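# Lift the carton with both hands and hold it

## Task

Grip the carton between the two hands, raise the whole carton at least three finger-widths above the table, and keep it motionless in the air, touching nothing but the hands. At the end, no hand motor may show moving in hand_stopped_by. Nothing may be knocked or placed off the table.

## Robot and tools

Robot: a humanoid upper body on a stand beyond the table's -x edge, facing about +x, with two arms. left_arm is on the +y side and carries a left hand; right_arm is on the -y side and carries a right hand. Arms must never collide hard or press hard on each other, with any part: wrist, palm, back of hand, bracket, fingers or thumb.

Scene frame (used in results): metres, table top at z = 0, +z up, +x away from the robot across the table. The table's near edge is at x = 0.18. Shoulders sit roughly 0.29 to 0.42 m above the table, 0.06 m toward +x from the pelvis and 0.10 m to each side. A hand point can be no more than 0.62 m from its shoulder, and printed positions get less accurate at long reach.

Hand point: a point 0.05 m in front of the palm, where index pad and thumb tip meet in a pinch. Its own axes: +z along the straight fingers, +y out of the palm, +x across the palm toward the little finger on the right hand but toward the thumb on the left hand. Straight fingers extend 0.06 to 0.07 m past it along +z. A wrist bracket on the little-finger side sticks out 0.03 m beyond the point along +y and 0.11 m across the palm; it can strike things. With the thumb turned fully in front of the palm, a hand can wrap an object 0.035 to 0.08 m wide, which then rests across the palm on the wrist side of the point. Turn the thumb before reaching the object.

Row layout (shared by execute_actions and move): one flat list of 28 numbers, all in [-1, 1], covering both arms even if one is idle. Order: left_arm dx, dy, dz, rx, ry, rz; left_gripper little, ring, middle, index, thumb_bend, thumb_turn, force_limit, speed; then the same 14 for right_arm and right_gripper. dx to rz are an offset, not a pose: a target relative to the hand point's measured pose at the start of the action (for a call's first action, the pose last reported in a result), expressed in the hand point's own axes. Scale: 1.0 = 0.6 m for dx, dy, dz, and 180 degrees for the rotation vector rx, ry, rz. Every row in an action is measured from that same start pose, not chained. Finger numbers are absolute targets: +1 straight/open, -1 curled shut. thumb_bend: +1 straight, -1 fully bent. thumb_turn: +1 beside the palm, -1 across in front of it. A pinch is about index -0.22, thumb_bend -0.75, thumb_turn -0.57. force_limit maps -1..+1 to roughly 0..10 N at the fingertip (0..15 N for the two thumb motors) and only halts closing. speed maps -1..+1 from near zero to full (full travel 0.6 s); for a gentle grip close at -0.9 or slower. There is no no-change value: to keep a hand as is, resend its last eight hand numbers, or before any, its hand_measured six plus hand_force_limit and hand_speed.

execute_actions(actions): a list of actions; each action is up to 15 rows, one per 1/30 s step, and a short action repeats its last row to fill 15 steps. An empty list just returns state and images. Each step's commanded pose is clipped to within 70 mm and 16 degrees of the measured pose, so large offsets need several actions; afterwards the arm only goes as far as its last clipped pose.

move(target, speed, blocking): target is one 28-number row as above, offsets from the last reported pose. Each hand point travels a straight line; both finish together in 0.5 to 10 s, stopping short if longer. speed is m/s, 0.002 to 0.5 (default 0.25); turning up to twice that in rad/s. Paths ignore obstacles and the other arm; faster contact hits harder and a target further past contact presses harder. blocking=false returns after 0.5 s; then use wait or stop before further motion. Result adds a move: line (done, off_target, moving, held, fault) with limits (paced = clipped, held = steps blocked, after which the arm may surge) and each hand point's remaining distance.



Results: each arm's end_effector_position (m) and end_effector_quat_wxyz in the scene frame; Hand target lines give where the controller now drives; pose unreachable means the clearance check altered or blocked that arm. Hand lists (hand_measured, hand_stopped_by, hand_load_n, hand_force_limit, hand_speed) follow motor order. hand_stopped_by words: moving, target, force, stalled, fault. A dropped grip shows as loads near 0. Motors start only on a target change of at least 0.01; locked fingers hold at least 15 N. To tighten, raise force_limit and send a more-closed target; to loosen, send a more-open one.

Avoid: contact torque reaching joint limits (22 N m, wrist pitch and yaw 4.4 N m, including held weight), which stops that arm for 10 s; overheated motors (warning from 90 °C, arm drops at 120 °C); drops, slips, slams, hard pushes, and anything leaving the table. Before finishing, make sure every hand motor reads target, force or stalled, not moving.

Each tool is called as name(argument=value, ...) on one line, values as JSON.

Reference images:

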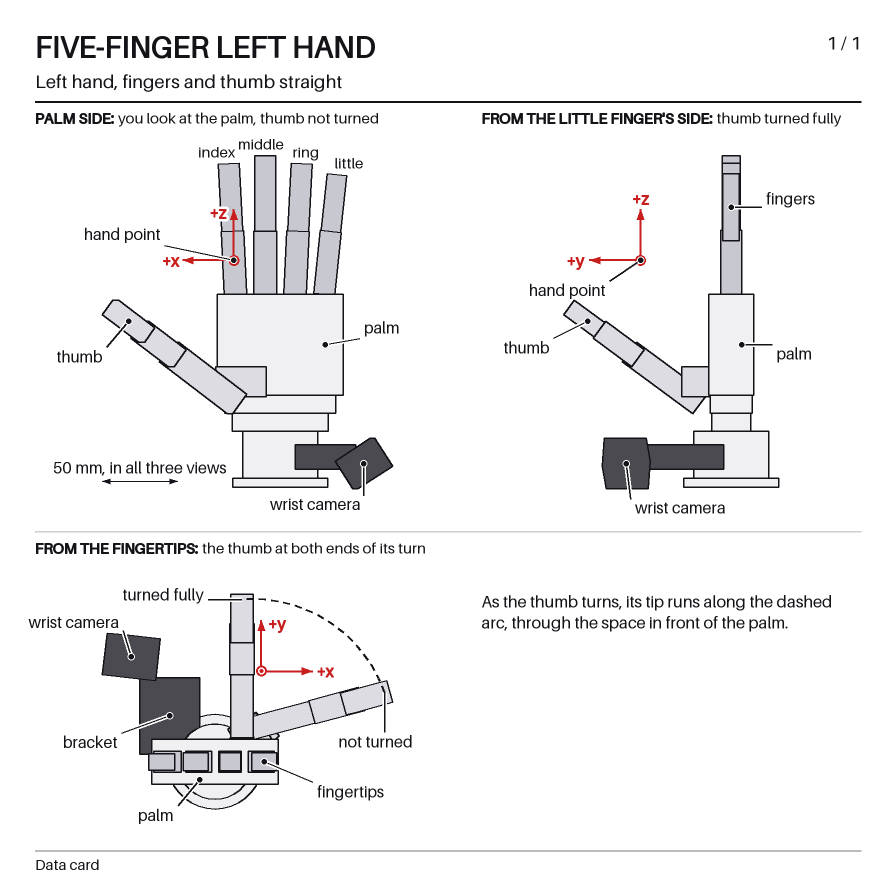

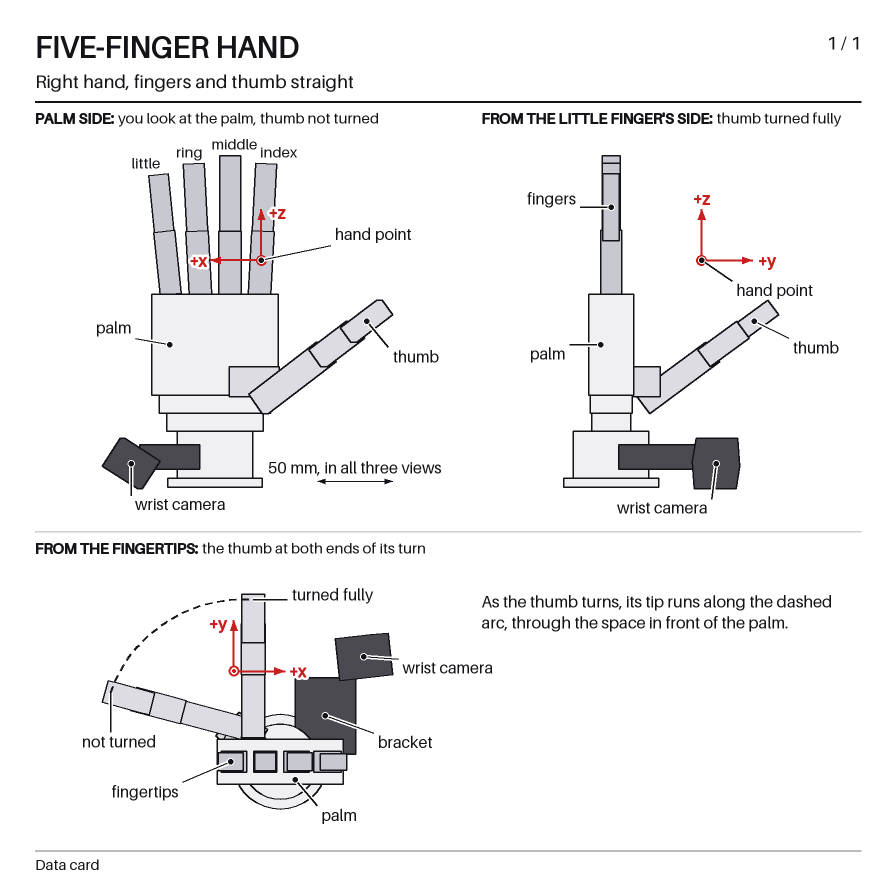

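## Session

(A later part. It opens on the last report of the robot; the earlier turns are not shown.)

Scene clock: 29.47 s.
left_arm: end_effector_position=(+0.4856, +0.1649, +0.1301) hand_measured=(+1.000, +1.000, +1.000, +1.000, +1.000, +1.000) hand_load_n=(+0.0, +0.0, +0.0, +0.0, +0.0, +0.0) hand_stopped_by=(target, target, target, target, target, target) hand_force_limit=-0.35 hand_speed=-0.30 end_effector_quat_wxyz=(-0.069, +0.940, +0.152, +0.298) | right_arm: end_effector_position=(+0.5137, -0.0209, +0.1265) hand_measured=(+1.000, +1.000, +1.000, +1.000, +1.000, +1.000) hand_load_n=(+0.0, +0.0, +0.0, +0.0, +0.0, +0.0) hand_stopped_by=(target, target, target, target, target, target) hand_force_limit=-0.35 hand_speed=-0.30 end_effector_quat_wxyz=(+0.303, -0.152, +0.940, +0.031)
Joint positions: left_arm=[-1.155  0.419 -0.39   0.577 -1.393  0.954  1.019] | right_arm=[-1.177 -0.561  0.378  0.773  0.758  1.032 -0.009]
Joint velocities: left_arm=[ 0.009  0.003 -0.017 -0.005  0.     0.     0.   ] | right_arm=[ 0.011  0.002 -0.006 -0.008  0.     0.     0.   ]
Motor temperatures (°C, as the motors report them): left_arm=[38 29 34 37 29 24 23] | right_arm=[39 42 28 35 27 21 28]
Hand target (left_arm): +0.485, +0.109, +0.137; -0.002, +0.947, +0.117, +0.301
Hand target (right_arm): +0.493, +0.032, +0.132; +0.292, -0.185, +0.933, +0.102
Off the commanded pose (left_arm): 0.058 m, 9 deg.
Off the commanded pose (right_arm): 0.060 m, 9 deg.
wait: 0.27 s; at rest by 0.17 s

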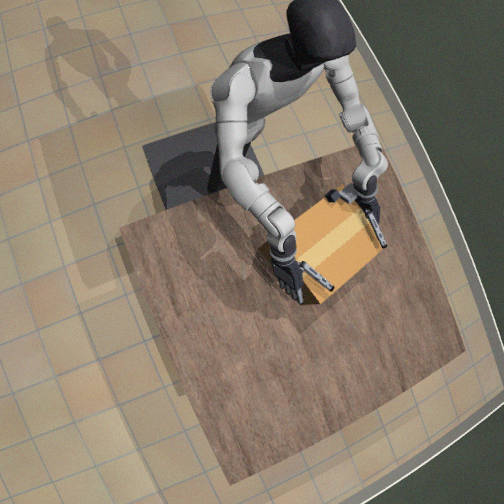

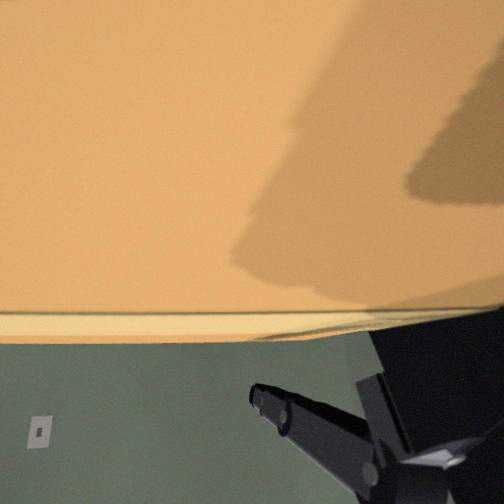

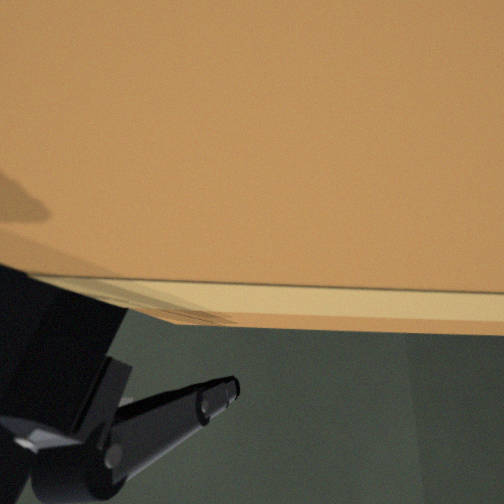

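execute_actions(actions=[[[-0.013,0.094,-0.026,-0.050,0,0.008,1,1,1,1,1,1,-0.35,-0.3,-0.003,0.099,-0.013,-0.052,0,-0.008,1,1,1,1,1,1,-0.35,-0.3],[-0.011,0.095,-0.028,-0.052,0,0.008,1,1,1,1,1,1,-0.35,-0.3,-0.005,0.099,-0.015,-0.054,0,-0.008,1,1,1,1,1,1,-0.35,-0.3],[-0.010,0.096,-0.030,-0.054,0.001,0.008,1,1,1,1,1,1,-0.35,-0.3,-0.006,0.099,-0.017,-0.056,-0.001,-0.008,1,1,1,1,1,1,-0.35,-0.3],[-0.008,0.096,-0.032,-0.054,0.001,0.008,1,1,1,1,1,1,-0.35,-0.3,-0.008,0.099,-0.019,-0.056,-0.001,-0.008,1,1,1,1,1,1,-0.35,-0.3],[-0.007,0.096,-0.034,-0.054,0.002,0.008,1,1,1,1,1,1,-0.35,-0.3,-0.009,0.099,-0.021,-0.056,-0.002,-0.008,1,1,1,1,1,1,-0.35,-0.3],[-0.005,0.096,-0.036,-0.054,0.002,0.008,1,1,1,1,1,1,-0.35,-0.3,-0.011,0.099,-0.023,-0.056,-0.002,-0.008,1,1,1,1,1,1,-0.35,-0.3],[-0.004,0.096,-0.038,-0.054,0.003,0.008,1,1,1,1,1,1,-0.35,-0.3,-0.012,0.099,-0.025,-0.056,-0.003,-0.008,1,1,1,1,1,1,-0.35,-0.3],[-0.003,0.096,-0.040,-0.054,0.003,0.008,1,1,1,1,1,1,-0.35,-0.3,-0.013,0.099,-0.027,-0.056,-0.003,-0.008,1,1,1,1,1,1,-0.35,-0.3],[-0.001,0.096,-0.042,-0.054,0.004,0.008,1,1,1,1,1,1,-0.35,-0.3,-0.015,0.099,-0.029,-0.056,-0.004,-0.008,1,1,1,1,1,1,-0.35,-0.3],[0,0.096,-0.044,-0.054,0.004,0.008,1,1,1,1,1,1,-0.35,-0.3,-0.016,0.099,-0.031,-0.056,-0.004,-0.008,1,1,1,1,1,1,-0.35,-0.3],[0.002,0.096,-0.046,-0.054,0.005,0.008,1,1,1,1,1,1,-0.35,-0.3,-0.018,0.099,-0.033,-0.056,-0.005,-0.008,1,1,1,1,1,1,-0.35,-0.3],[0.003,0.096,-0.048,-0.054,0.005,0.008,1,1,1,1,1,1,-0.35,-0.3,-0.019,0.099,-0.035,-0.056,-0.005,-0.008,1,1,1,1,1,1,-0.35,-0.3],[0.004,0.096,-0.050,-0.054,0.005,0.008,1,1,1,1,1,1,-0.35,-0.3,-0.020,0.099,-0.037,-0.056,-0.005,-0.008,1,1,1,1,1,1,-0.35,-0.3],[0.005,0.096,-0.052,-0.054,0.005,0.008,1,1,1,1,1,1,-0.35,-0.3,-0.021,0.099,-0.039,-0.056,-0.005,-0.008,1,1,1,1,1,1,-0.35,-0.3]]])

wait(seconds=0.3)

Scene clock: 30.53 s.
left_arm: end_effector_position=(+0.4816, +0.1610, +0.1293) hand_measured=(+1.000, +1.000, +1.000, +1.000, +1.000, +1.000) hand_load_n=(+0.0, +0.0, +0.0, +0.0, +0.0, +0.0) hand_stopped_by=(target, target, target, target, target, target) hand_force_limit=-0.35 hand_speed=-0.30 end_effector_quat_wxyz=(-0.066, +0.943, +0.144, +0.294) | right_arm: end_effector_position=(+0.5042, -0.0252, +0.1270) hand_measured=(+1.000, +1.000, +1.000, +1.000, +1.000, +1.000) hand_load_n=(+0.0, +0.0, +0.0, +0.0, +0.0, +0.0) hand_stopped_by=(target, target, target, target, target, target) hand_force_limit=-0.35 hand_speed=-0.30 end_effector_quat_wxyz=(+0.284, -0.156, +0.945, +0.034)
Joint positions: left_arm=[-1.142  0.41  -0.361  0.552 -1.385  0.991  1.032] | right_arm=[-1.166 -0.58   0.347  0.721  0.743  1.117  0.007]
Joint velocities: left_arm=[ 0.026 -0.048  0.114 -0.051 -0.025  0.164  0.151] | right_arm=[ 0.054 -0.029 -0.143 -0.225 -0.005  0.276 -0.096]
Motor temperatures (°C, as the motors report them): left_arm=[39 29 34 37 29 24 23] | right_arm=[40 42 28 35 27 21 29]
Hand target (left_arm): +0.487, +0.106, +0.154; +0.006, +0.943, +0.112, +0.314
Hand target (right_arm): +0.491, +0.033, +0.150; +0.294, -0.193, +0.930, +0.111
Off the commanded pose (left_arm): 0.063 m, 9 deg.
Off the commanded pose (right_arm): 0.066 m, 10 deg.

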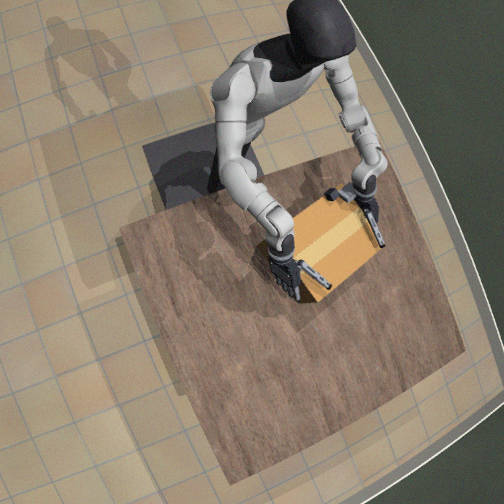

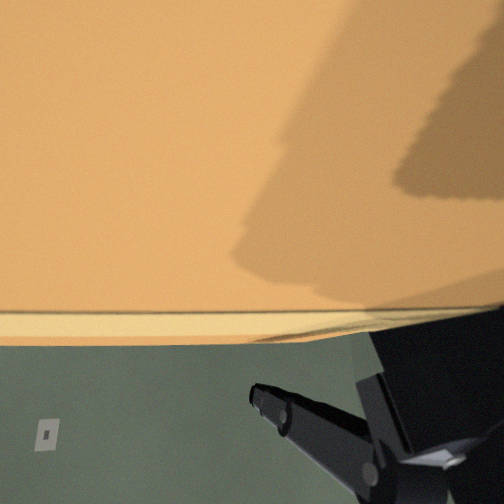

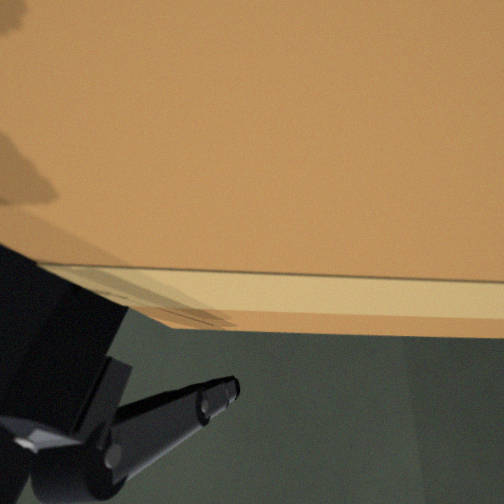

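Scene clock: 30.83 s.
left_arm: end_effector_position=(+0.4864, +0.1588, +0.1408) hand_measured=(+1.000, +1.000, +1.000, +1.000, +1.000, +1.000) hand_load_n=(+0.0, +0.0, +0.0, +0.0, +0.0, +0.0) hand_stopped_by=(target, target, target, target, target, target) hand_force_limit=-0.35 hand_speed=-0.30 end_effector_quat_wxyz=(-0.057, +0.939, +0.149, +0.305) | right_arm: end_effector_position=(+0.5114, -0.0234, +0.1437) hand_measured=(+1.000, +1.000, +1.000, +1.000, +1.000, +1.000) hand_load_n=(+0.0, +0.0, +0.0, +0.0, +0.0, +0.0) hand_stopped_by=(target, target, target, target, target, target) hand_force_limit=-0.35 hand_speed=-0.30 end_effector_quat_wxyz=(+0.302, -0.154, +0.940, +0.039)
Joint positions: left_arm=[-1.154  0.409 -0.341  0.54  -1.393  0.99   1.038] | right_arm=[-1.181 -0.593  0.324  0.698  0.748  1.123  0.003]
Joint velocities: left_arm=[ 0.003 -0.005  0.005 -0.003 -0.018  0.     0.   ] | right_arm=[ 0.009  0.009  0.008 -0.003 -0.006  0.     0.   ]
Motor temperatures (°C, as the motors report them): left_arm=[39 30 34 37 29 24 23] | right_arm=[40 42 28 35 27 21 29]
Hand target (left_arm): +0.487, +0.106, +0.154; +0.006, +0.943, +0.112, +0.314
Hand target (right_arm): +0.491, +0.033, +0.150; +0.294, -0.193, +0.930, +0.111
Off the commanded pose (left_arm): 0.056 m, 8 deg.
Off the commanded pose (right_arm): 0.062 m, 9 deg.
wait: 0.30 s; no rest

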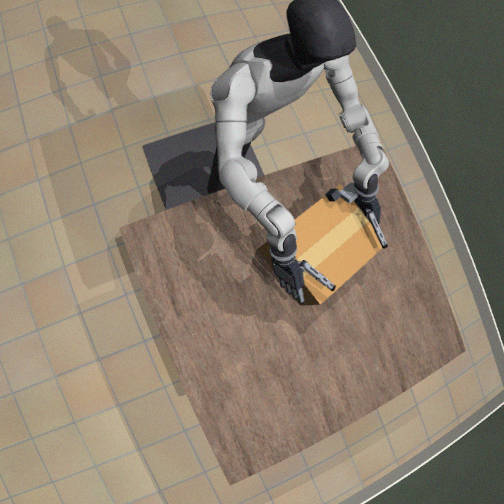

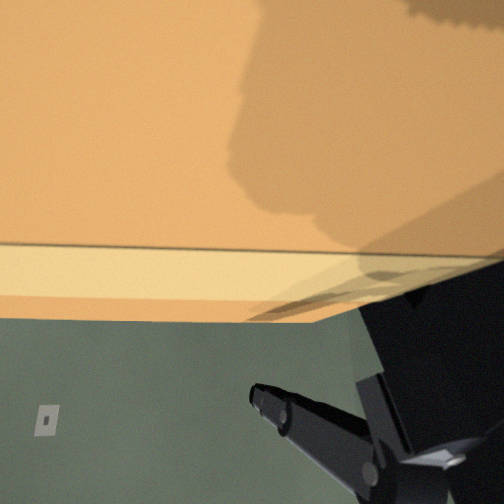

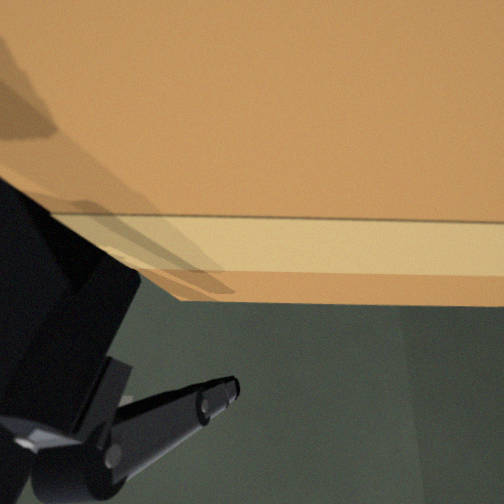

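move(target=[-0.073,-0.04,-0.085,0,0.135,0,1,1,1,1,1,1,-0.35,-0.3,0.072,-0.04,-0.072,0,-0.137,0,1,1,1,1,1,1,-0.35,-0.3], speed=0.2)

zoom_image(camera="cam_high", region=[210, 110, 420, 320])

Scene clock: 33.83 s.
left_arm: end_effector_position=(+0.4161, +0.1638, +0.1547) hand_measured=(+1.000, +1.000, +1.000, +1.000, +1.000, +1.000) hand_load_n=(+0.0, +0.0, +0.0, +0.0, +0.0, +0.0) hand_stopped_by=(target, target, target, target, target, target) hand_force_limit=-0.35 hand_speed=-0.30 end_effector_quat_wxyz=(-0.095, +0.856, +0.121, +0.494) | right_arm: end_effector_position=(+0.4646, -0.0727, +0.1558) hand_measured=(+1.000, +1.000, +1.000, +1.000, +1.000, +1.000) hand_load_n=(+0.0, +0.0, +0.0, +0.0, +0.0, +0.0) hand_stopped_by=(target, target, target, target, target, target) hand_force_limit=-0.35 hand_speed=-0.30 end_effector_quat_wxyz=(+0.497, -0.138, +0.854, +0.063)
Joint positions: left_arm=[-0.514  0.58  -0.456 -0.317 -1.072  0.63   1.057] | right_arm=[-0.402 -0.732  0.093 -0.014  0.78   0.628 -0.062]
Joint velocities: left_arm=[-0.009 -0.006  0.    -0.011  0.002  0.     0.   ] | right_arm=[-0.002  0.005 -0.008 -0.002  0.    -0.001  0.   ]
Motor temperatures (°C, as the motors report them): left_arm=[40 30 34 37 29 24 23] | right_arm=[41 42 28 35 27 21 29]
Hand target (left_arm): +0.416, +0.164, +0.156; -0.096, +0.855, +0.119, +0.496
Hand target (right_arm): +0.465, -0.073, +0.157; +0.499, -0.140, +0.853, +0.061
Off the commanded pose (left_arm): 0.004 m, 2 deg.
Off the commanded pose (right_arm): 0.009 m, 1 deg.
move: off_target (left_arm, right_arm)

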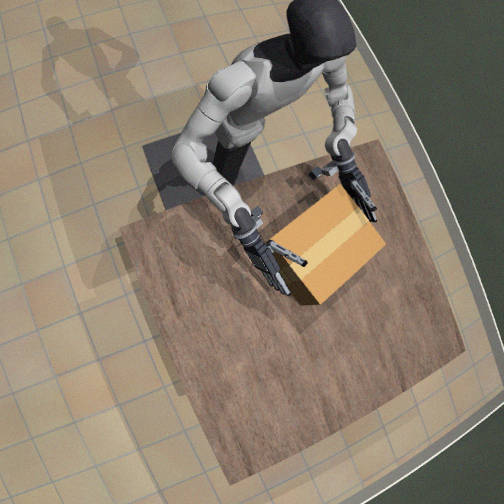

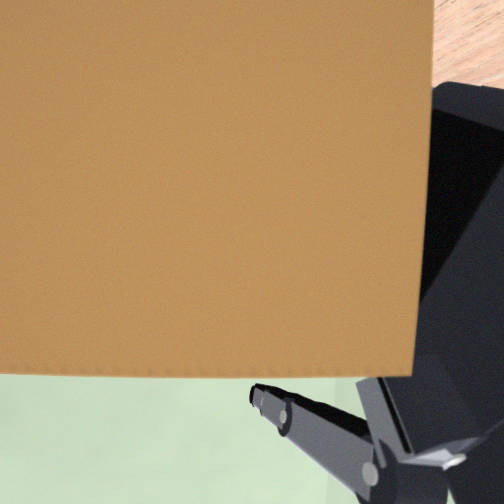

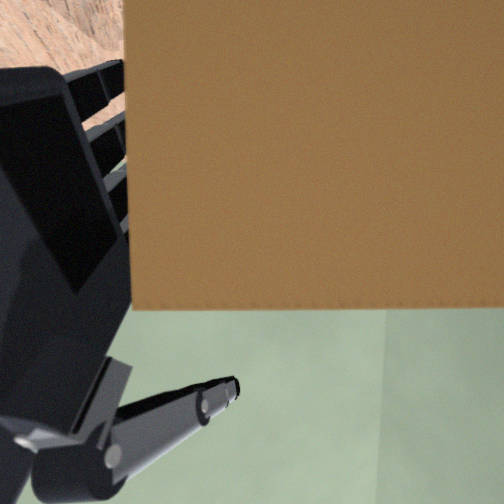

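Region (210, 110, 420, 320) of cam_high's 504x504 image, scaled by 2.400, with more detail than that image has.

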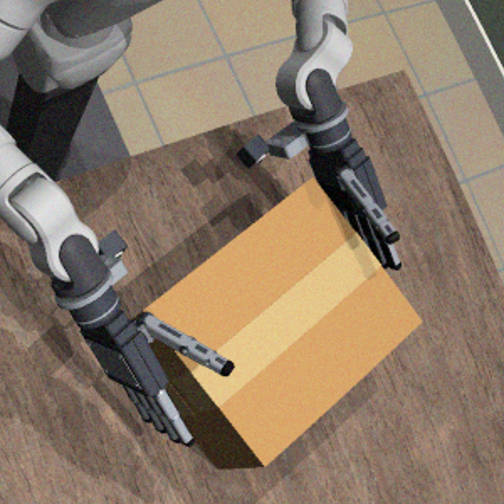

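move(target=[0.012,0.042,0.022,0,0,-0.004,1,1,1,1,1,1,-0.35,-0.3,0.003,0.058,0.035,0,0,0.008,1,1,1,1,1,1,-0.35,-0.3], speed=0.06)

Scene clock: 34.97 s.
left_arm: end_effector_position=(+0.4371, +0.1463, +0.1516) hand_measured=(+1.000, +1.000, +1.000, +1.000, +1.000, +1.000) hand_load_n=(+0.0, +0.0, +0.0, +0.0, +0.0, +0.0) hand_stopped_by=(target, target, target, target, target, target) hand_force_limit=-0.35 hand_speed=-0.30 end_effector_quat_wxyz=(-0.091, +0.856, +0.129, +0.491) | right_arm: end_effector_position=(+0.4730, -0.0450, +0.1410) hand_measured=(+1.000, +1.000, +1.000, +1.000, +1.000, +1.000) hand_load_n=(+0.0, +0.0, +0.0, +0.0, +0.0, +0.0) hand_stopped_by=(target, target, target, target, target, target) hand_force_limit=-0.35 hand_speed=-0.30 end_effector_quat_wxyz=(+0.496, -0.120, +0.858, +0.058)
Joint positions: left_arm=[-0.612  0.469 -0.496 -0.174 -1.029  0.613  1.062] | right_arm=[-0.47  -0.609  0.165  0.037  0.739  0.618 -0.174]
Joint velocities: left_arm=[-0.002  0.006  0.017 -0.006  0.015 -0.001  0.   ] | right_arm=[-0.003 -0.018 -0.012  0.005  0.003 -0.003 -0.001]
Motor temperatures (°C, as the motors report them): left_arm=[40 29 34 37 29 24 22] | right_arm=[41 42 28 35 27 21 28]
Hand target (left_arm): +0.438, +0.145, +0.152; -0.091, +0.856, +0.129, +0.493
Hand target (right_arm): +0.470, -0.036, +0.141; +0.494, -0.126, +0.857, +0.069
Off the commanded pose (left_arm): 0.003 m, 1 deg.
Off the commanded pose (right_arm): 0.011 m, 2 deg.
move: off_target (right_arm)

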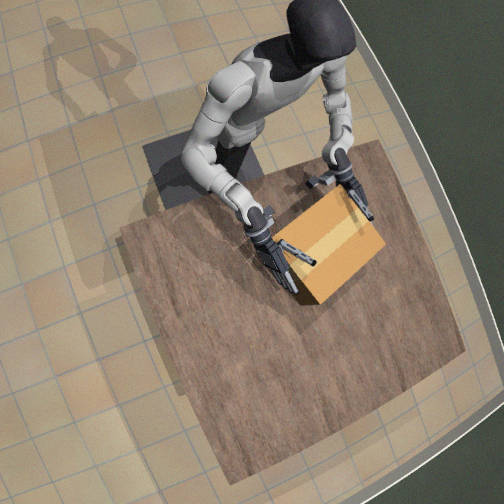

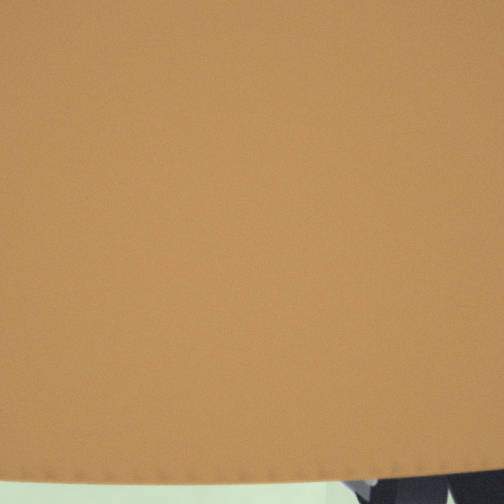

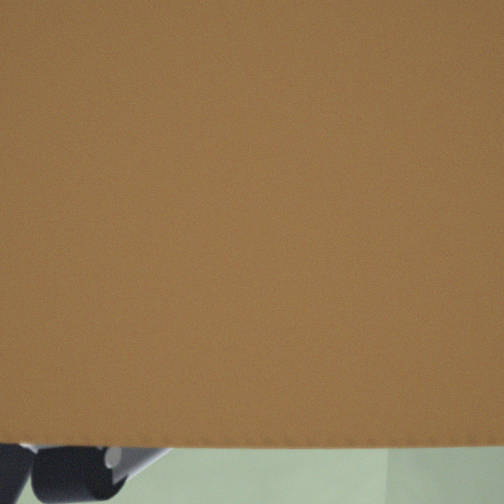

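execute_actions(actions=[[[0.001,0.012,-0.004,-0.008,0,-0.001,1,1,1,1,1,1,-0.35,-0.3,-0.002,0.016,-0.003,-0.012,-0.001,0.002,1,1,1,1,1,1,-0.35,-0.3],[0.002,0.020,-0.007,-0.014,-0.001,-0.002,1,1,1,1,1,1,-0.35,-0.3,-0.003,0.022,-0.004,-0.017,-0.002,0.003,1,1,1,1,1,1,-0.35,-0.3],[0.002,0.028,-0.010,-0.019,-0.001,-0.003,1,1,1,1,1,1,-0.35,-0.3,-0.005,0.030,-0.006,-0.022,-0.003,0.004,1,1,1,1,1,1,-0.35,-0.3],[0.003,0.036,-0.013,-0.024,-0.002,-0.004,1,1,1,1,1,1,-0.35,-0.3,-0.006,0.038,-0.008,-0.027,-0.004,0.005,1,1,1,1,1,1,-0.35,-0.3],[0.004,0.044,-0.016,-0.030,-0.002,-0.005,1,1,1,1,1,1,-0.35,-0.3,-0.008,0.046,-0.009,-0.032,-0.004,0.006,1,1,1,1,1,1,-0.35,-0.3],[0.005,0.052,-0.019,-0.035,-0.003,-0.006,1,1,1,1,1,1,-0.35,-0.3,-0.009,0.054,-0.011,-0.038,-0.005,0.007,1,1,1,1,1,1,-0.35,-0.3],[0.005,0.060,-0.022,-0.040,-0.003,-0.007,1,1,1,1,1,1,-0.35,-0.3,-0.010,0.062,-0.013,-0.043,-0.006,0.008,1,1,1,1,1,1,-0.35,-0.3],[0.006,0.068,-0.025,-0.046,-0.004,-0.008,1,1,1,1,1,1,-0.35,-0.3,-0.012,0.070,-0.014,-0.048,-0.007,0.009,1,1,1,1,1,1,-0.35,-0.3],[0.007,0.076,-0.028,-0.051,-0.004,-0.009,1,1,1,1,1,1,-0.35,-0.3,-0.013,0.078,-0.016,-0.053,-0.008,0.010,1,1,1,1,1,1,-0.35,-0.3],[0.008,0.084,-0.031,-0.056,-0.005,-0.010,1,1,1,1,1,1,-0.35,-0.3,-0.015,0.086,-0.018,-0.059,-0.008,0.011,1,1,1,1,1,1,-0.35,-0.3],[0.008,0.091,-0.034,-0.061,-0.005,-0.011,1,1,1,1,1,1,-0.35,-0.3,-0.016,0.094,-0.019,-0.064,-0.009,0.012,1,1,1,1,1,1,-0.35,-0.3],[0.009,0.097,-0.037,-0.066,-0.006,-0.012,1,1,1,1,1,1,-0.35,-0.3,-0.017,0.101,-0.021,-0.069,-0.010,0.012,1,1,1,1,1,1,-0.35,-0.3]]])

wait(seconds=0.2)

Scene clock: 36.07 s.
left_arm: end_effector_position=(+0.4380, +0.1457, +0.1526) hand_measured=(+1.000, +1.000, +1.000, +1.000, +1.000, +1.000) hand_load_n=(+0.0, +0.0, +0.0, +0.0, +0.0, +0.0) hand_stopped_by=(target, target, target, target, target, target) hand_force_limit=-0.35 hand_speed=-0.30 end_effector_quat_wxyz=(-0.079, +0.859, +0.133, +0.489) | right_arm: end_effector_position=(+0.4711, -0.0438, +0.1427) hand_measured=(+1.000, +1.000, +1.000, +1.000, +1.000, +1.000) hand_load_n=(+0.0, +0.0, +0.0, +0.0, +0.0, +0.0) hand_stopped_by=(target, target, target, target, target, target) hand_force_limit=-0.35 hand_speed=-0.30 end_effector_quat_wxyz=(+0.495, -0.124, +0.857, +0.078)
Joint positions: left_arm=[-0.613  0.471 -0.48  -0.172 -1.05   0.614  1.047] | right_arm=[-0.467 -0.615  0.152  0.057  0.742  0.602 -0.114]
Joint velocities: left_arm=[ 0.002  0.012  0.     0.    -0.037  0.003 -0.02 ] | right_arm=[ 0.006 -0.005 -0.02   0.02  -0.005 -0.012  0.052]
Motor temperatures (°C, as the motors report them): left_arm=[40 29 34 37 29 24 22] | right_arm=[41 42 28 35 27 21 28]
Hand target (left_arm): +0.434, +0.088, +0.168; +0.008, +0.864, +0.095, +0.495
Hand target (right_arm): +0.450, +0.009, +0.156; +0.491, -0.157, +0.841, +0.161
Off the commanded pose (left_arm): 0.062 m, 11 deg.
Off the commanded pose (right_arm): 0.061 m, 10 deg.

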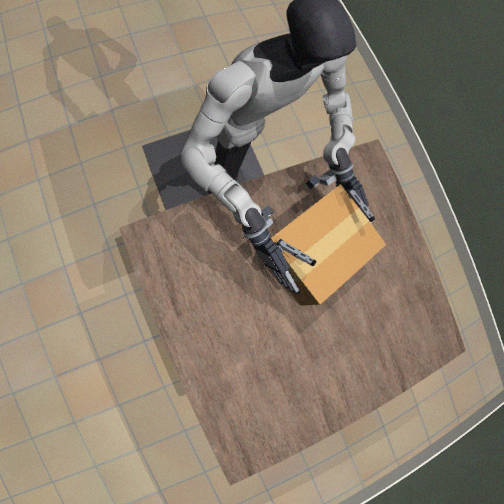

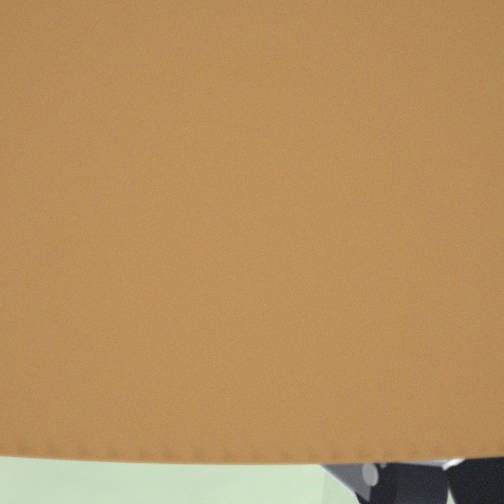

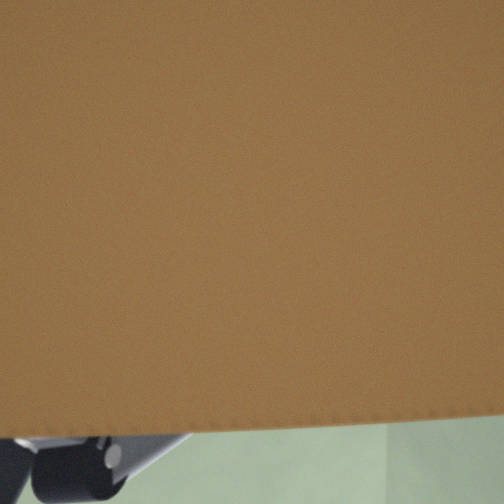

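Scene clock: 36.27 s.
left_arm: end_effector_position=(+0.4380, +0.1457, +0.1526) hand_measured=(+1.000, +1.000, +1.000, +1.000, +1.000, +1.000) hand_load_n=(+0.0, +0.0, +0.0, +0.0, +0.0, +0.0) hand_stopped_by=(target, target, target, target, target, target) hand_force_limit=-0.35 hand_speed=-0.30 end_effector_quat_wxyz=(-0.079, +0.859, +0.133, +0.488) | right_arm: end_effector_position=(+0.4710, -0.0438, +0.1428) hand_measured=(+1.000, +1.000, +1.000, +1.000, +1.000, +1.000) hand_load_n=(+0.0, +0.0, +0.0, +0.0, +0.0, +0.0) hand_stopped_by=(target, target, target, target, target, target) hand_force_limit=-0.35 hand_speed=-0.30 end_effector_quat_wxyz=(+0.495, -0.124, +0.857, +0.079)
Joint positions: left_arm=[-0.613  0.472 -0.48  -0.172 -1.051  0.614  1.046] | right_arm=[-0.467 -0.615  0.152  0.057  0.742  0.602 -0.112]
Joint velocities: left_arm=[ 0.006  0.002 -0.005 -0.003  0.008  0.     0.   ] | right_arm=[-0.02   0.     0.003 -0.008  0.006  0.     0.   ]
Motor temperatures (°C, as the motors report them): left_arm=[40 29 34 37 29 24 23] | right_arm=[41 42 28 35 27 21 29]
Hand target (left_arm): +0.434, +0.088, +0.168; +0.008, +0.864, +0.095, +0.495
Hand target (right_arm): +0.450, +0.009, +0.156; +0.491, -0.157, +0.841, +0.161
Off the commanded pose (left_arm): 0.062 m, 11 deg.
Off the commanded pose (right_arm): 0.061 m, 10 deg.
wait: 0.20 s; at rest by 0.17 s

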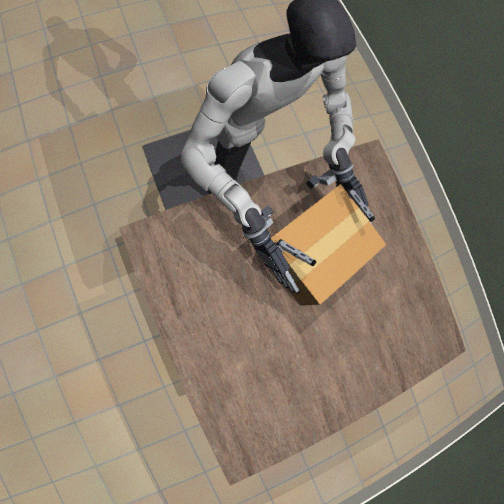

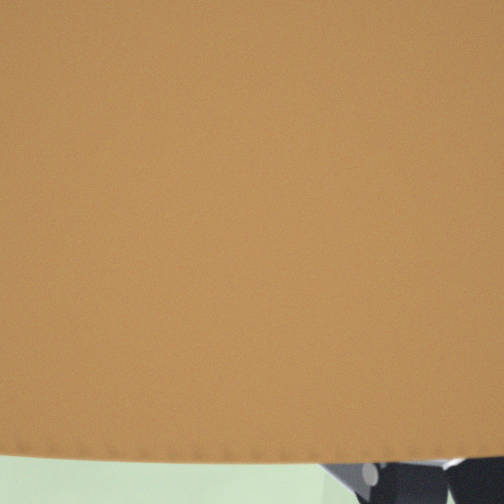

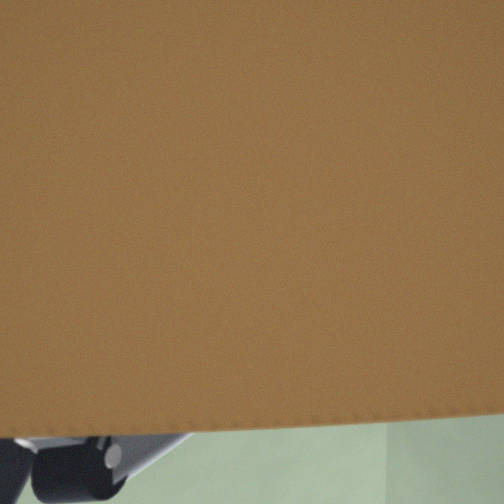

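execute_actions(actions=[[[0.007,0.096,-0.038,-0.060,-0.004,-0.004,1,1,1,1,1,1,-0.35,-0.3,-0.013,0.098,-0.022,-0.056,-0.010,0.007,1,1,1,1,1,1,-0.35,-0.3],[0.005,0.096,-0.041,-0.061,-0.004,-0.004,1,1,1,1,1,1,-0.35,-0.3,-0.011,0.098,-0.026,-0.055,-0.010,0.007,1,1,1,1,1,1,-0.35,-0.3],[0.004,0.096,-0.043,-0.063,-0.004,-0.003,1,1,1,1,1,1,-0.35,-0.3,-0.009,0.098,-0.030,-0.053,-0.010,0.008,1,1,1,1,1,1,-0.35,-0.3],[0.002,0.096,-0.046,-0.064,-0.004,-0.002,1,1,1,1,1,1,-0.35,-0.3,-0.007,0.098,-0.033,-0.052,-0.010,0.009,1,1,1,1,1,1,-0.35,-0.3],[0.001,0.096,-0.048,-0.065,-0.004,-0.002,1,1,1,1,1,1,-0.35,-0.3,-0.005,0.098,-0.037,-0.051,-0.010,0.009,1,1,1,1,1,1,-0.35,-0.3],[0,0.096,-0.050,-0.066,-0.004,-0.001,1,1,1,1,1,1,-0.35,-0.3,-0.003,0.098,-0.040,-0.050,-0.010,0.010,1,1,1,1,1,1,-0.35,-0.3],[-0.002,0.096,-0.053,-0.067,-0.004,0,1,1,1,1,1,1,-0.35,-0.3,0,0.098,-0.044,-0.049,-0.010,0.011,1,1,1,1,1,1,-0.35,-0.3],[-0.003,0.096,-0.055,-0.069,-0.004,0,1,1,1,1,1,1,-0.35,-0.3,0.002,0.098,-0.048,-0.047,-0.010,0.011,1,1,1,1,1,1,-0.35,-0.3],[-0.005,0.096,-0.058,-0.070,-0.004,0.001,1,1,1,1,1,1,-0.35,-0.3,0.004,0.098,-0.051,-0.046,-0.010,0.012,1,1,1,1,1,1,-0.35,-0.3],[-0.006,0.096,-0.060,-0.071,-0.004,0.002,1,1,1,1,1,1,-0.35,-0.3,0.006,0.098,-0.055,-0.045,-0.010,0.013,1,1,1,1,1,1,-0.35,-0.3],[-0.008,0.096,-0.063,-0.072,-0.004,0.002,1,1,1,1,1,1,-0.35,-0.3,0.008,0.098,-0.058,-0.044,-0.010,0.013,1,1,1,1,1,1,-0.35,-0.3],[-0.009,0.096,-0.065,-0.074,-0.004,0.003,1,1,1,1,1,1,-0.35,-0.3,0.010,0.098,-0.062,-0.043,-0.010,0.014,1,1,1,1,1,1,-0.35,-0.3]]])

wait(seconds=0.2)

Scene clock: 37.30 s.
left_arm: end_effector_position=(+0.4235, +0.1378, +0.1517) hand_measured=(+1.000, +1.000, +1.000, +1.000, +1.000, +1.000) hand_load_n=(+0.0, +0.0, +0.0, +0.0, +0.0, +0.0) hand_stopped_by=(target, target, target, target, target, target) hand_force_limit=-0.35 hand_speed=-0.30 end_effector_quat_wxyz=(-0.068, +0.865, +0.104, +0.486) | right_arm: end_effector_position=(+0.4437, -0.0541, +0.1420) hand_measured=(+1.000, +1.000, +1.000, +1.000, +1.000, +1.000) hand_load_n=(+0.0, +0.0, +0.0, +0.0, +0.0, +0.0) hand_stopped_by=(target, target, target, target, target, target) hand_force_limit=-0.35 hand_speed=-0.30 end_effector_quat_wxyz=(+0.500, -0.107, +0.857, +0.062)
Joint positions: left_arm=[-0.567  0.514 -0.478 -0.263 -1.073  0.66   1.03 ] | right_arm=[-0.294 -0.617  0.109 -0.156  0.766  0.621 -0.221]
Joint velocities: left_arm=[ 0.061  0.025 -0.009 -0.107 -0.002  0.063  0.   ] | right_arm=[ 0.195 -0.018 -0.064 -0.255  0.044  0.073 -0.124]
Motor temperatures (°C, as the motors report them): left_arm=[40 30 34 37 29 24 23] | right_arm=[41 42 28 35 27 21 30]
Hand target (left_arm): +0.417, +0.082, +0.169; +0.019, +0.866, +0.071, +0.494
Hand target (right_arm): +0.420, -0.002, +0.156; +0.496, -0.140, +0.844, +0.147
Off the commanded pose (left_arm): 0.060 m, 11 deg.
Off the commanded pose (right_arm): 0.063 m, 11 deg.

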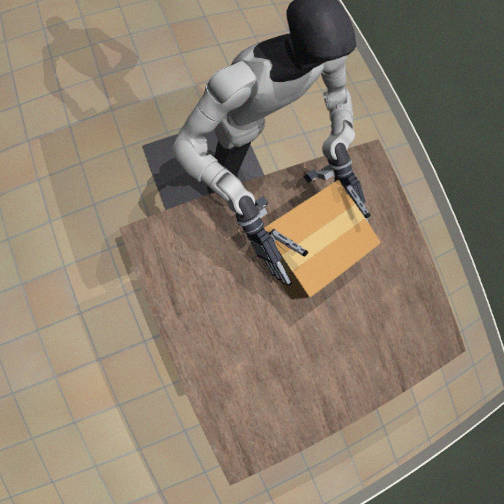

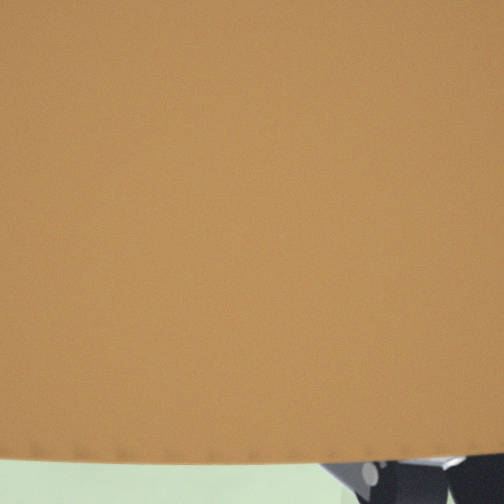

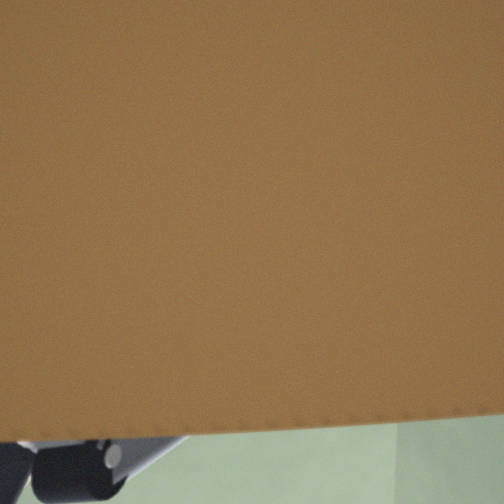

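Scene clock: 37.50 s.
left_arm: end_effector_position=(+0.4226, +0.1372, +0.1516) hand_measured=(+1.000, +1.000, +1.000, +1.000, +1.000, +1.000) hand_load_n=(+0.0, +0.0, +0.0, +0.0, +0.0, +0.0) hand_stopped_by=(target, target, target, target, target, target) hand_force_limit=-0.35 hand_speed=-0.30 end_effector_quat_wxyz=(-0.068, +0.865, +0.103, +0.486) | right_arm: end_effector_position=(+0.4421, -0.0548, +0.1418) hand_measured=(+1.000, +1.000, +1.000, +1.000, +1.000, +1.000) hand_load_n=(+0.0, +0.0, +0.0, +0.0, +0.0, +0.0) hand_stopped_by=(target, target, target, target, target, target) hand_force_limit=-0.35 hand_speed=-0.30 end_effector_quat_wxyz=(+0.500, -0.107, +0.858, +0.060)
Joint positions: left_arm=[-0.564  0.516 -0.478 -0.268 -1.073  0.663  1.03 ] | right_arm=[-0.285 -0.619  0.106 -0.169  0.768  0.626 -0.227]
Joint velocities: left_arm=[-0.002  0.005  0.005 -0.005  0.002  0.     0.   ] | right_arm=[-0.009 -0.003 -0.002  0.005 -0.005  0.001 -0.001]
Motor temperatures (°C, as the motors report them): left_arm=[40 30 34 37 29 24 24] | right_arm=[41 42 28 35 27 21 30]
Hand target (left_arm): +0.417, +0.082, +0.169; +0.019, +0.866, +0.071, +0.494
Hand target (right_arm): +0.420, -0.002, +0.156; +0.496, -0.140, +0.844, +0.147
Off the commanded pose (left_arm): 0.060 m, 11 deg.
Off the commanded pose (right_arm): 0.063 m, 11 deg.
wait: 0.20 s; no rest

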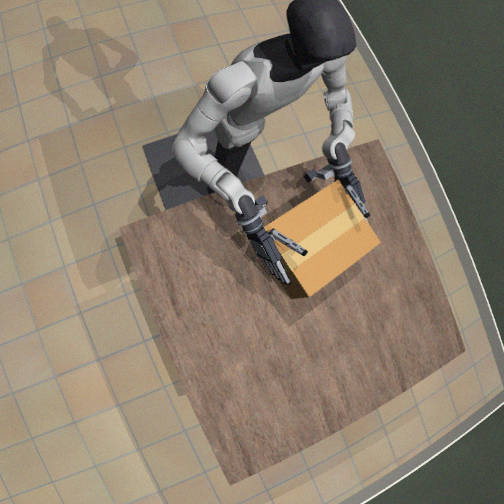

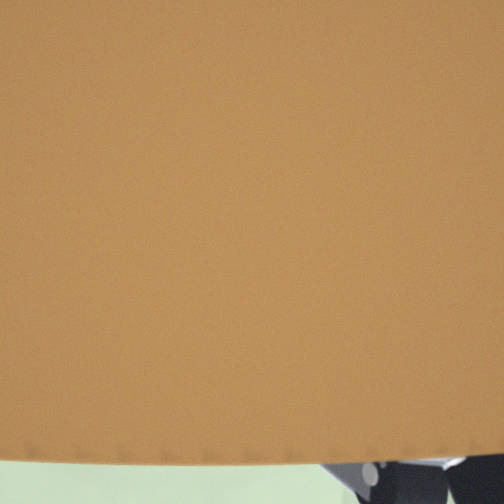

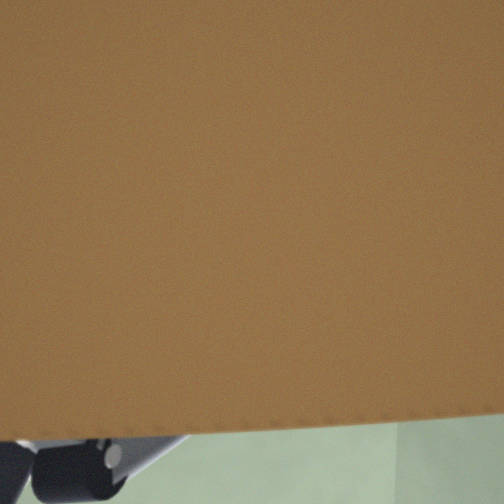

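execute_actions(actions=[[[0.006,0.095,-0.042,-0.062,-0.004,-0.009,1,1,1,1,1,1,-0.35,-0.3,-0.013,0.098,-0.026,-0.060,-0.010,0.007,1,1,1,1,1,1,-0.35,-0.3],[0.004,0.095,-0.045,-0.063,-0.004,-0.009,1,1,1,1,1,1,-0.35,-0.3,-0.011,0.098,-0.030,-0.059,-0.010,0.007,1,1,1,1,1,1,-0.35,-0.3],[0.002,0.095,-0.048,-0.065,-0.004,-0.008,1,1,1,1,1,1,-0.35,-0.3,-0.009,0.098,-0.034,-0.057,-0.010,0.008,1,1,1,1,1,1,-0.35,-0.3],[0.001,0.095,-0.051,-0.066,-0.004,-0.007,1,1,1,1,1,1,-0.35,-0.3,-0.006,0.098,-0.038,-0.056,-0.010,0.009,1,1,1,1,1,1,-0.35,-0.3],[-0.001,0.095,-0.053,-0.067,-0.004,-0.007,1,1,1,1,1,1,-0.35,-0.3,-0.004,0.098,-0.042,-0.055,-0.010,0.009,1,1,1,1,1,1,-0.35,-0.3],[-0.003,0.095,-0.056,-0.068,-0.004,-0.006,1,1,1,1,1,1,-0.35,-0.3,-0.002,0.098,-0.046,-0.054,-0.010,0.010,1,1,1,1,1,1,-0.35,-0.3],[-0.004,0.095,-0.059,-0.069,-0.004,-0.005,1,1,1,1,1,1,-0.35,-0.3,0.001,0.098,-0.050,-0.053,-0.010,0.011,1,1,1,1,1,1,-0.35,-0.3],[-0.006,0.095,-0.062,-0.071,-0.004,-0.005,1,1,1,1,1,1,-0.35,-0.3,0.003,0.098,-0.054,-0.051,-0.010,0.011,1,1,1,1,1,1,-0.35,-0.3],[-0.008,0.095,-0.065,-0.072,-0.004,-0.004,1,1,1,1,1,1,-0.35,-0.3,0.005,0.098,-0.058,-0.050,-0.010,0.012,1,1,1,1,1,1,-0.35,-0.3],[-0.009,0.095,-0.068,-0.073,-0.004,-0.003,1,1,1,1,1,1,-0.35,-0.3,0.008,0.098,-0.062,-0.049,-0.010,0.013,1,1,1,1,1,1,-0.35,-0.3],[-0.011,0.095,-0.070,-0.074,-0.004,-0.003,1,1,1,1,1,1,-0.35,-0.3,0.010,0.098,-0.066,-0.048,-0.010,0.013,1,1,1,1,1,1,-0.35,-0.3],[-0.013,0.095,-0.073,-0.076,-0.004,-0.002,1,1,1,1,1,1,-0.35,-0.3,0.012,0.098,-0.070,-0.047,-0.010,0.014,1,1,1,1,1,1,-0.35,-0.3]],[[0.005,0.095,-0.044,-0.064,-0.004,-0.008,1,1,1,1,1,1,-0.35,-0.3,-0.012,0.098,-0.030,-0.062,-0.010,0.007,1,1,1,1,1,1,-0.35,-0.3],[0.004,0.095,-0.046,-0.065,-0.004,-0.008,1,1,1,1,1,1,-0.35,-0.3,-0.010,0.098,-0.033,-0.061,-0.010,0.007,1,1,1,1,1,1,-0.35,-0.3],[0.002,0.095,-0.048,-0.067,-0.004,-0.007,1,1,1,1,1,1,-0.35,-0.3,-0.008,0.098,-0.036,-0.059,-0.010,0.008,1,1,1,1,1,1,-0.35,-0.3],[0.001,0.095,-0.051,-0.068,-0.004,-0.006,1,1,1,1,1,1,-0.35,-0.3,-0.006,0.098,-0.040,-0.058,-0.010,0.009,1,1,1,1,1,1,-0.35,-0.3],[-0.001,0.095,-0.053,-0.069,-0.004,-0.006,1,1,1,1,1,1,-0.35,-0.3,-0.004,0.098,-0.044,-0.057,-0.010,0.009,1,1,1,1,1,1,-0.35,-0.3],[-0.003,0.095,-0.056,-0.070,-0.004,-0.005,1,1,1,1,1,1,-0.35,-0.3,-0.002,0.098,-0.048,-0.056,-0.010,0.010,1,1,1,1,1,1,-0.35,-0.3],[-0.004,0.095,-0.059,-0.071,-0.004,-0.004,1,1,1,1,1,1,-0.35,-0.3,0.001,0.098,-0.052,-0.055,-0.010,0.011,1,1,1,1,1,1,-0.35,-0.3],[-0.006,0.095,-0.062,-0.073,-0.004,-0.004,1,1,1,1,1,1,-0.35,-0.3,0.003,0.098,-0.056,-0.053,-0.010,0.011,1,1,1,1,1,1,-0.35,-0.3],[-0.008,0.095,-0.065,-0.074,-0.004,-0.003,1,1,1,1,1,1,-0.35,-0.3,0.005,0.098,-0.060,-0.052,-0.010,0.012,1,1,1,1,1,1,-0.35,-0.3],[-0.009,0.095,-0.068,-0.075,-0.004,-0.002,1,1,1,1,1,1,-0.35,-0.3,0.008,0.098,-0.064,-0.051,-0.010,0.013,1,1,1,1,1,1,-0.35,-0.3],[-0.011,0.095,-0.070,-0.076,-0.004,-0.002,1,1,1,1,1,1,-0.35,-0.3,0.010,0.098,-0.068,-0.050,-0.010,0.013,1,1,1,1,1,1,-0.35,-0.3],[-0.013,0.095,-0.073,-0.078,-0.004,-0.001,1,1,1,1,1,1,-0.35,-0.3,0.012,0.098,-0.072,-0.049,-0.010,0.014,1,1,1,1,1,1,-0.35,-0.3]]])

wait(seconds=0.2)

Scene clock: 39.27 s.
left_arm: end_effector_position=(+0.3800, +0.1247, +0.1499) hand_measured=(+1.000, +1.000, +1.000, +1.000, +1.000, +1.000) hand_load_n=(+0.0, +0.0, +0.0, +0.0, +0.0, +0.0) hand_stopped_by=(target, target, target, target, target, target) hand_force_limit=-0.35 hand_speed=-0.30 end_effector_quat_wxyz=(-0.045, +0.875, +0.053, +0.479) | right_arm: end_effector_position=(+0.3803, -0.0673, +0.1404) hand_measured=(+1.000, +1.000, +1.000, +1.000, +1.000, +1.000) hand_load_n=(+0.0, +0.0, +0.0, +0.0, +0.0, +0.0) hand_stopped_by=(target, target, target, target, target, target) hand_force_limit=-0.35 hand_speed=-0.30 end_effector_quat_wxyz=(+0.510, -0.083, +0.855, +0.036)
Joint positions: left_arm=[-0.419  0.628 -0.467 -0.498 -1.128  0.719  1.016] | right_arm=[ 0.07  -0.611  0.092 -0.503  0.747  0.547 -0.374]
Joint velocities: left_arm=[ 0.071  0.054 -0.014 -0.11  -0.017  0.031 -0.01 ] | right_arm=[ 0.21  -0.002  0.008 -0.166 -0.012 -0.073 -0.086]
Motor temperatures (°C, as the motors report them): left_arm=[40 30 34 38 29 24 25] | right_arm=[41 41 28 36 27 21 32]
Hand target (left_arm): +0.368, +0.069, +0.168; +0.052, +0.874, +0.019, +0.483
Hand target (right_arm): +0.358, -0.018, +0.155; +0.507, -0.116, +0.845, +0.121
Off the commanded pose (left_arm): 0.062 m, 12 deg.
Off the commanded pose (right_arm): 0.059 m, 11 deg.

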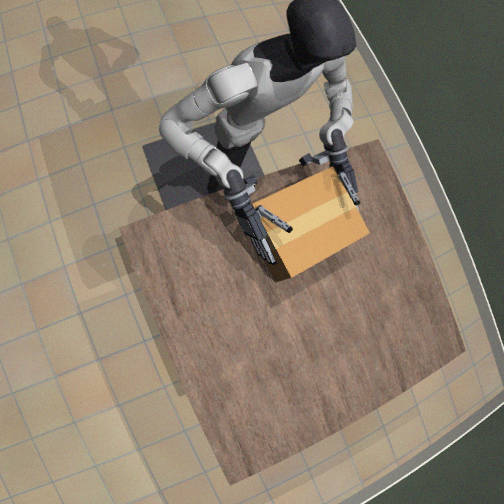

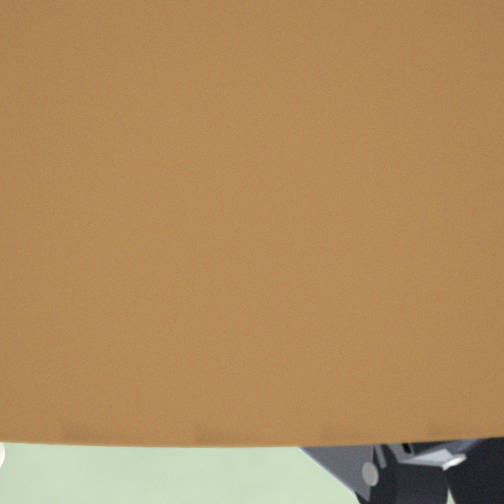

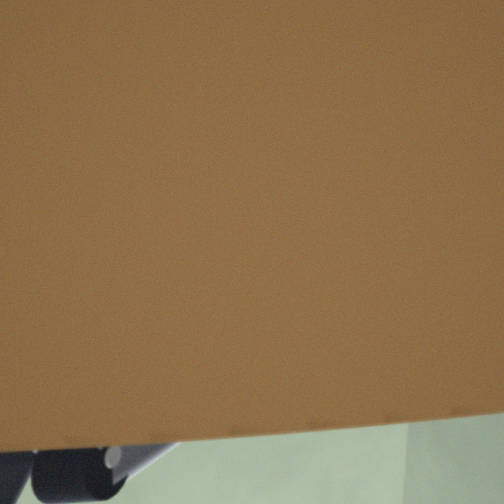

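Scene clock: 39.47 s.
left_arm: end_effector_position=(+0.3791, +0.1244, +0.1498) hand_measured=(+1.000, +1.000, +1.000, +1.000, +1.000, +1.000) hand_load_n=(+0.0, +0.0, +0.0, +0.0, +0.0, +0.0) hand_stopped_by=(target, target, target, target, target, target) hand_force_limit=-0.35 hand_speed=-0.30 end_effector_quat_wxyz=(-0.045, +0.875, +0.051, +0.478) | right_arm: end_effector_position=(+0.3788, -0.0676, +0.1404) hand_measured=(+1.000, +1.000, +1.000, +1.000, +1.000, +1.000) hand_load_n=(+0.0, +0.0, +0.0, +0.0, +0.0, +0.0) hand_stopped_by=(target, target, target, target, target, target) hand_force_limit=-0.35 hand_speed=-0.30 end_effector_quat_wxyz=(+0.510, -0.083, +0.855, +0.035)
Joint positions: left_arm=[-0.416  0.63  -0.467 -0.503 -1.129  0.721  1.016] | right_arm=[ 0.079 -0.612  0.093 -0.51   0.747  0.545 -0.378]
Joint velocities: left_arm=[-0.005  0.002 -0.002  0.     0.009  0.     0.   ] | right_arm=[-0.002  0.011  0.    -0.006  0.     0.     0.   ]
Motor temperatures (°C, as the motors report them): left_arm=[40 30 34 38 29 24 25] | right_arm=[41 41 28 36 27 21 32]
Hand target (left_arm): +0.368, +0.069, +0.168; +0.052, +0.874, +0.019, +0.483
Hand target (right_arm): +0.358, -0.018, +0.155; +0.507, -0.116, +0.845, +0.121
Off the commanded pose (left_arm): 0.062 m, 12 deg.
Off the commanded pose (right_arm): 0.059 m, 11 deg.
wait: 0.20 s; no rest

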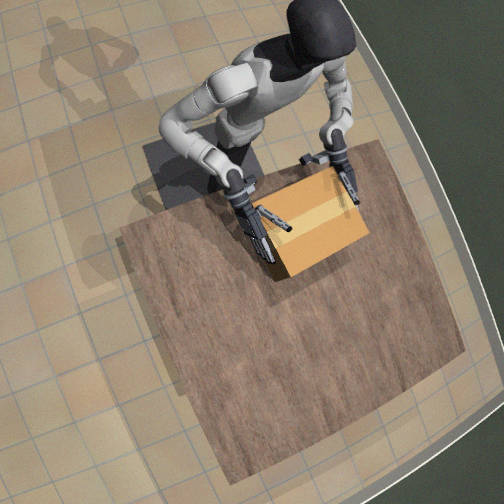

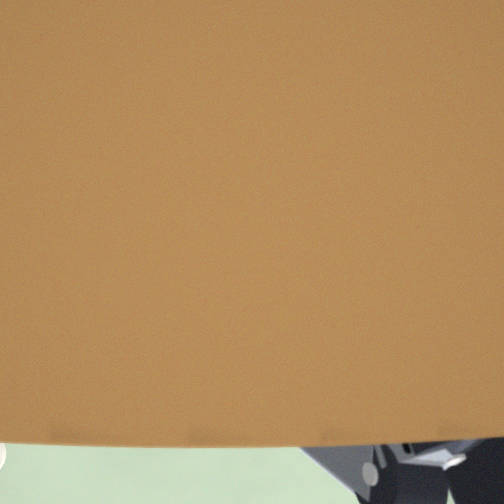

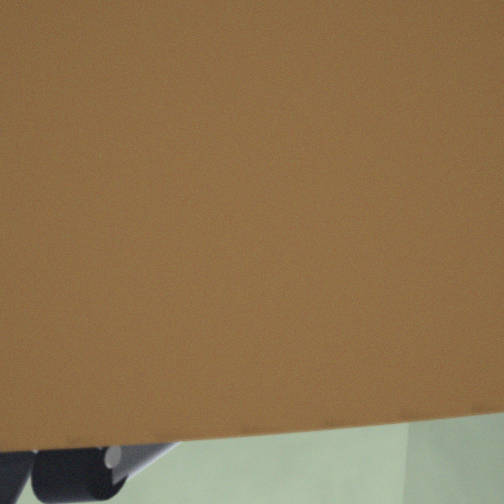

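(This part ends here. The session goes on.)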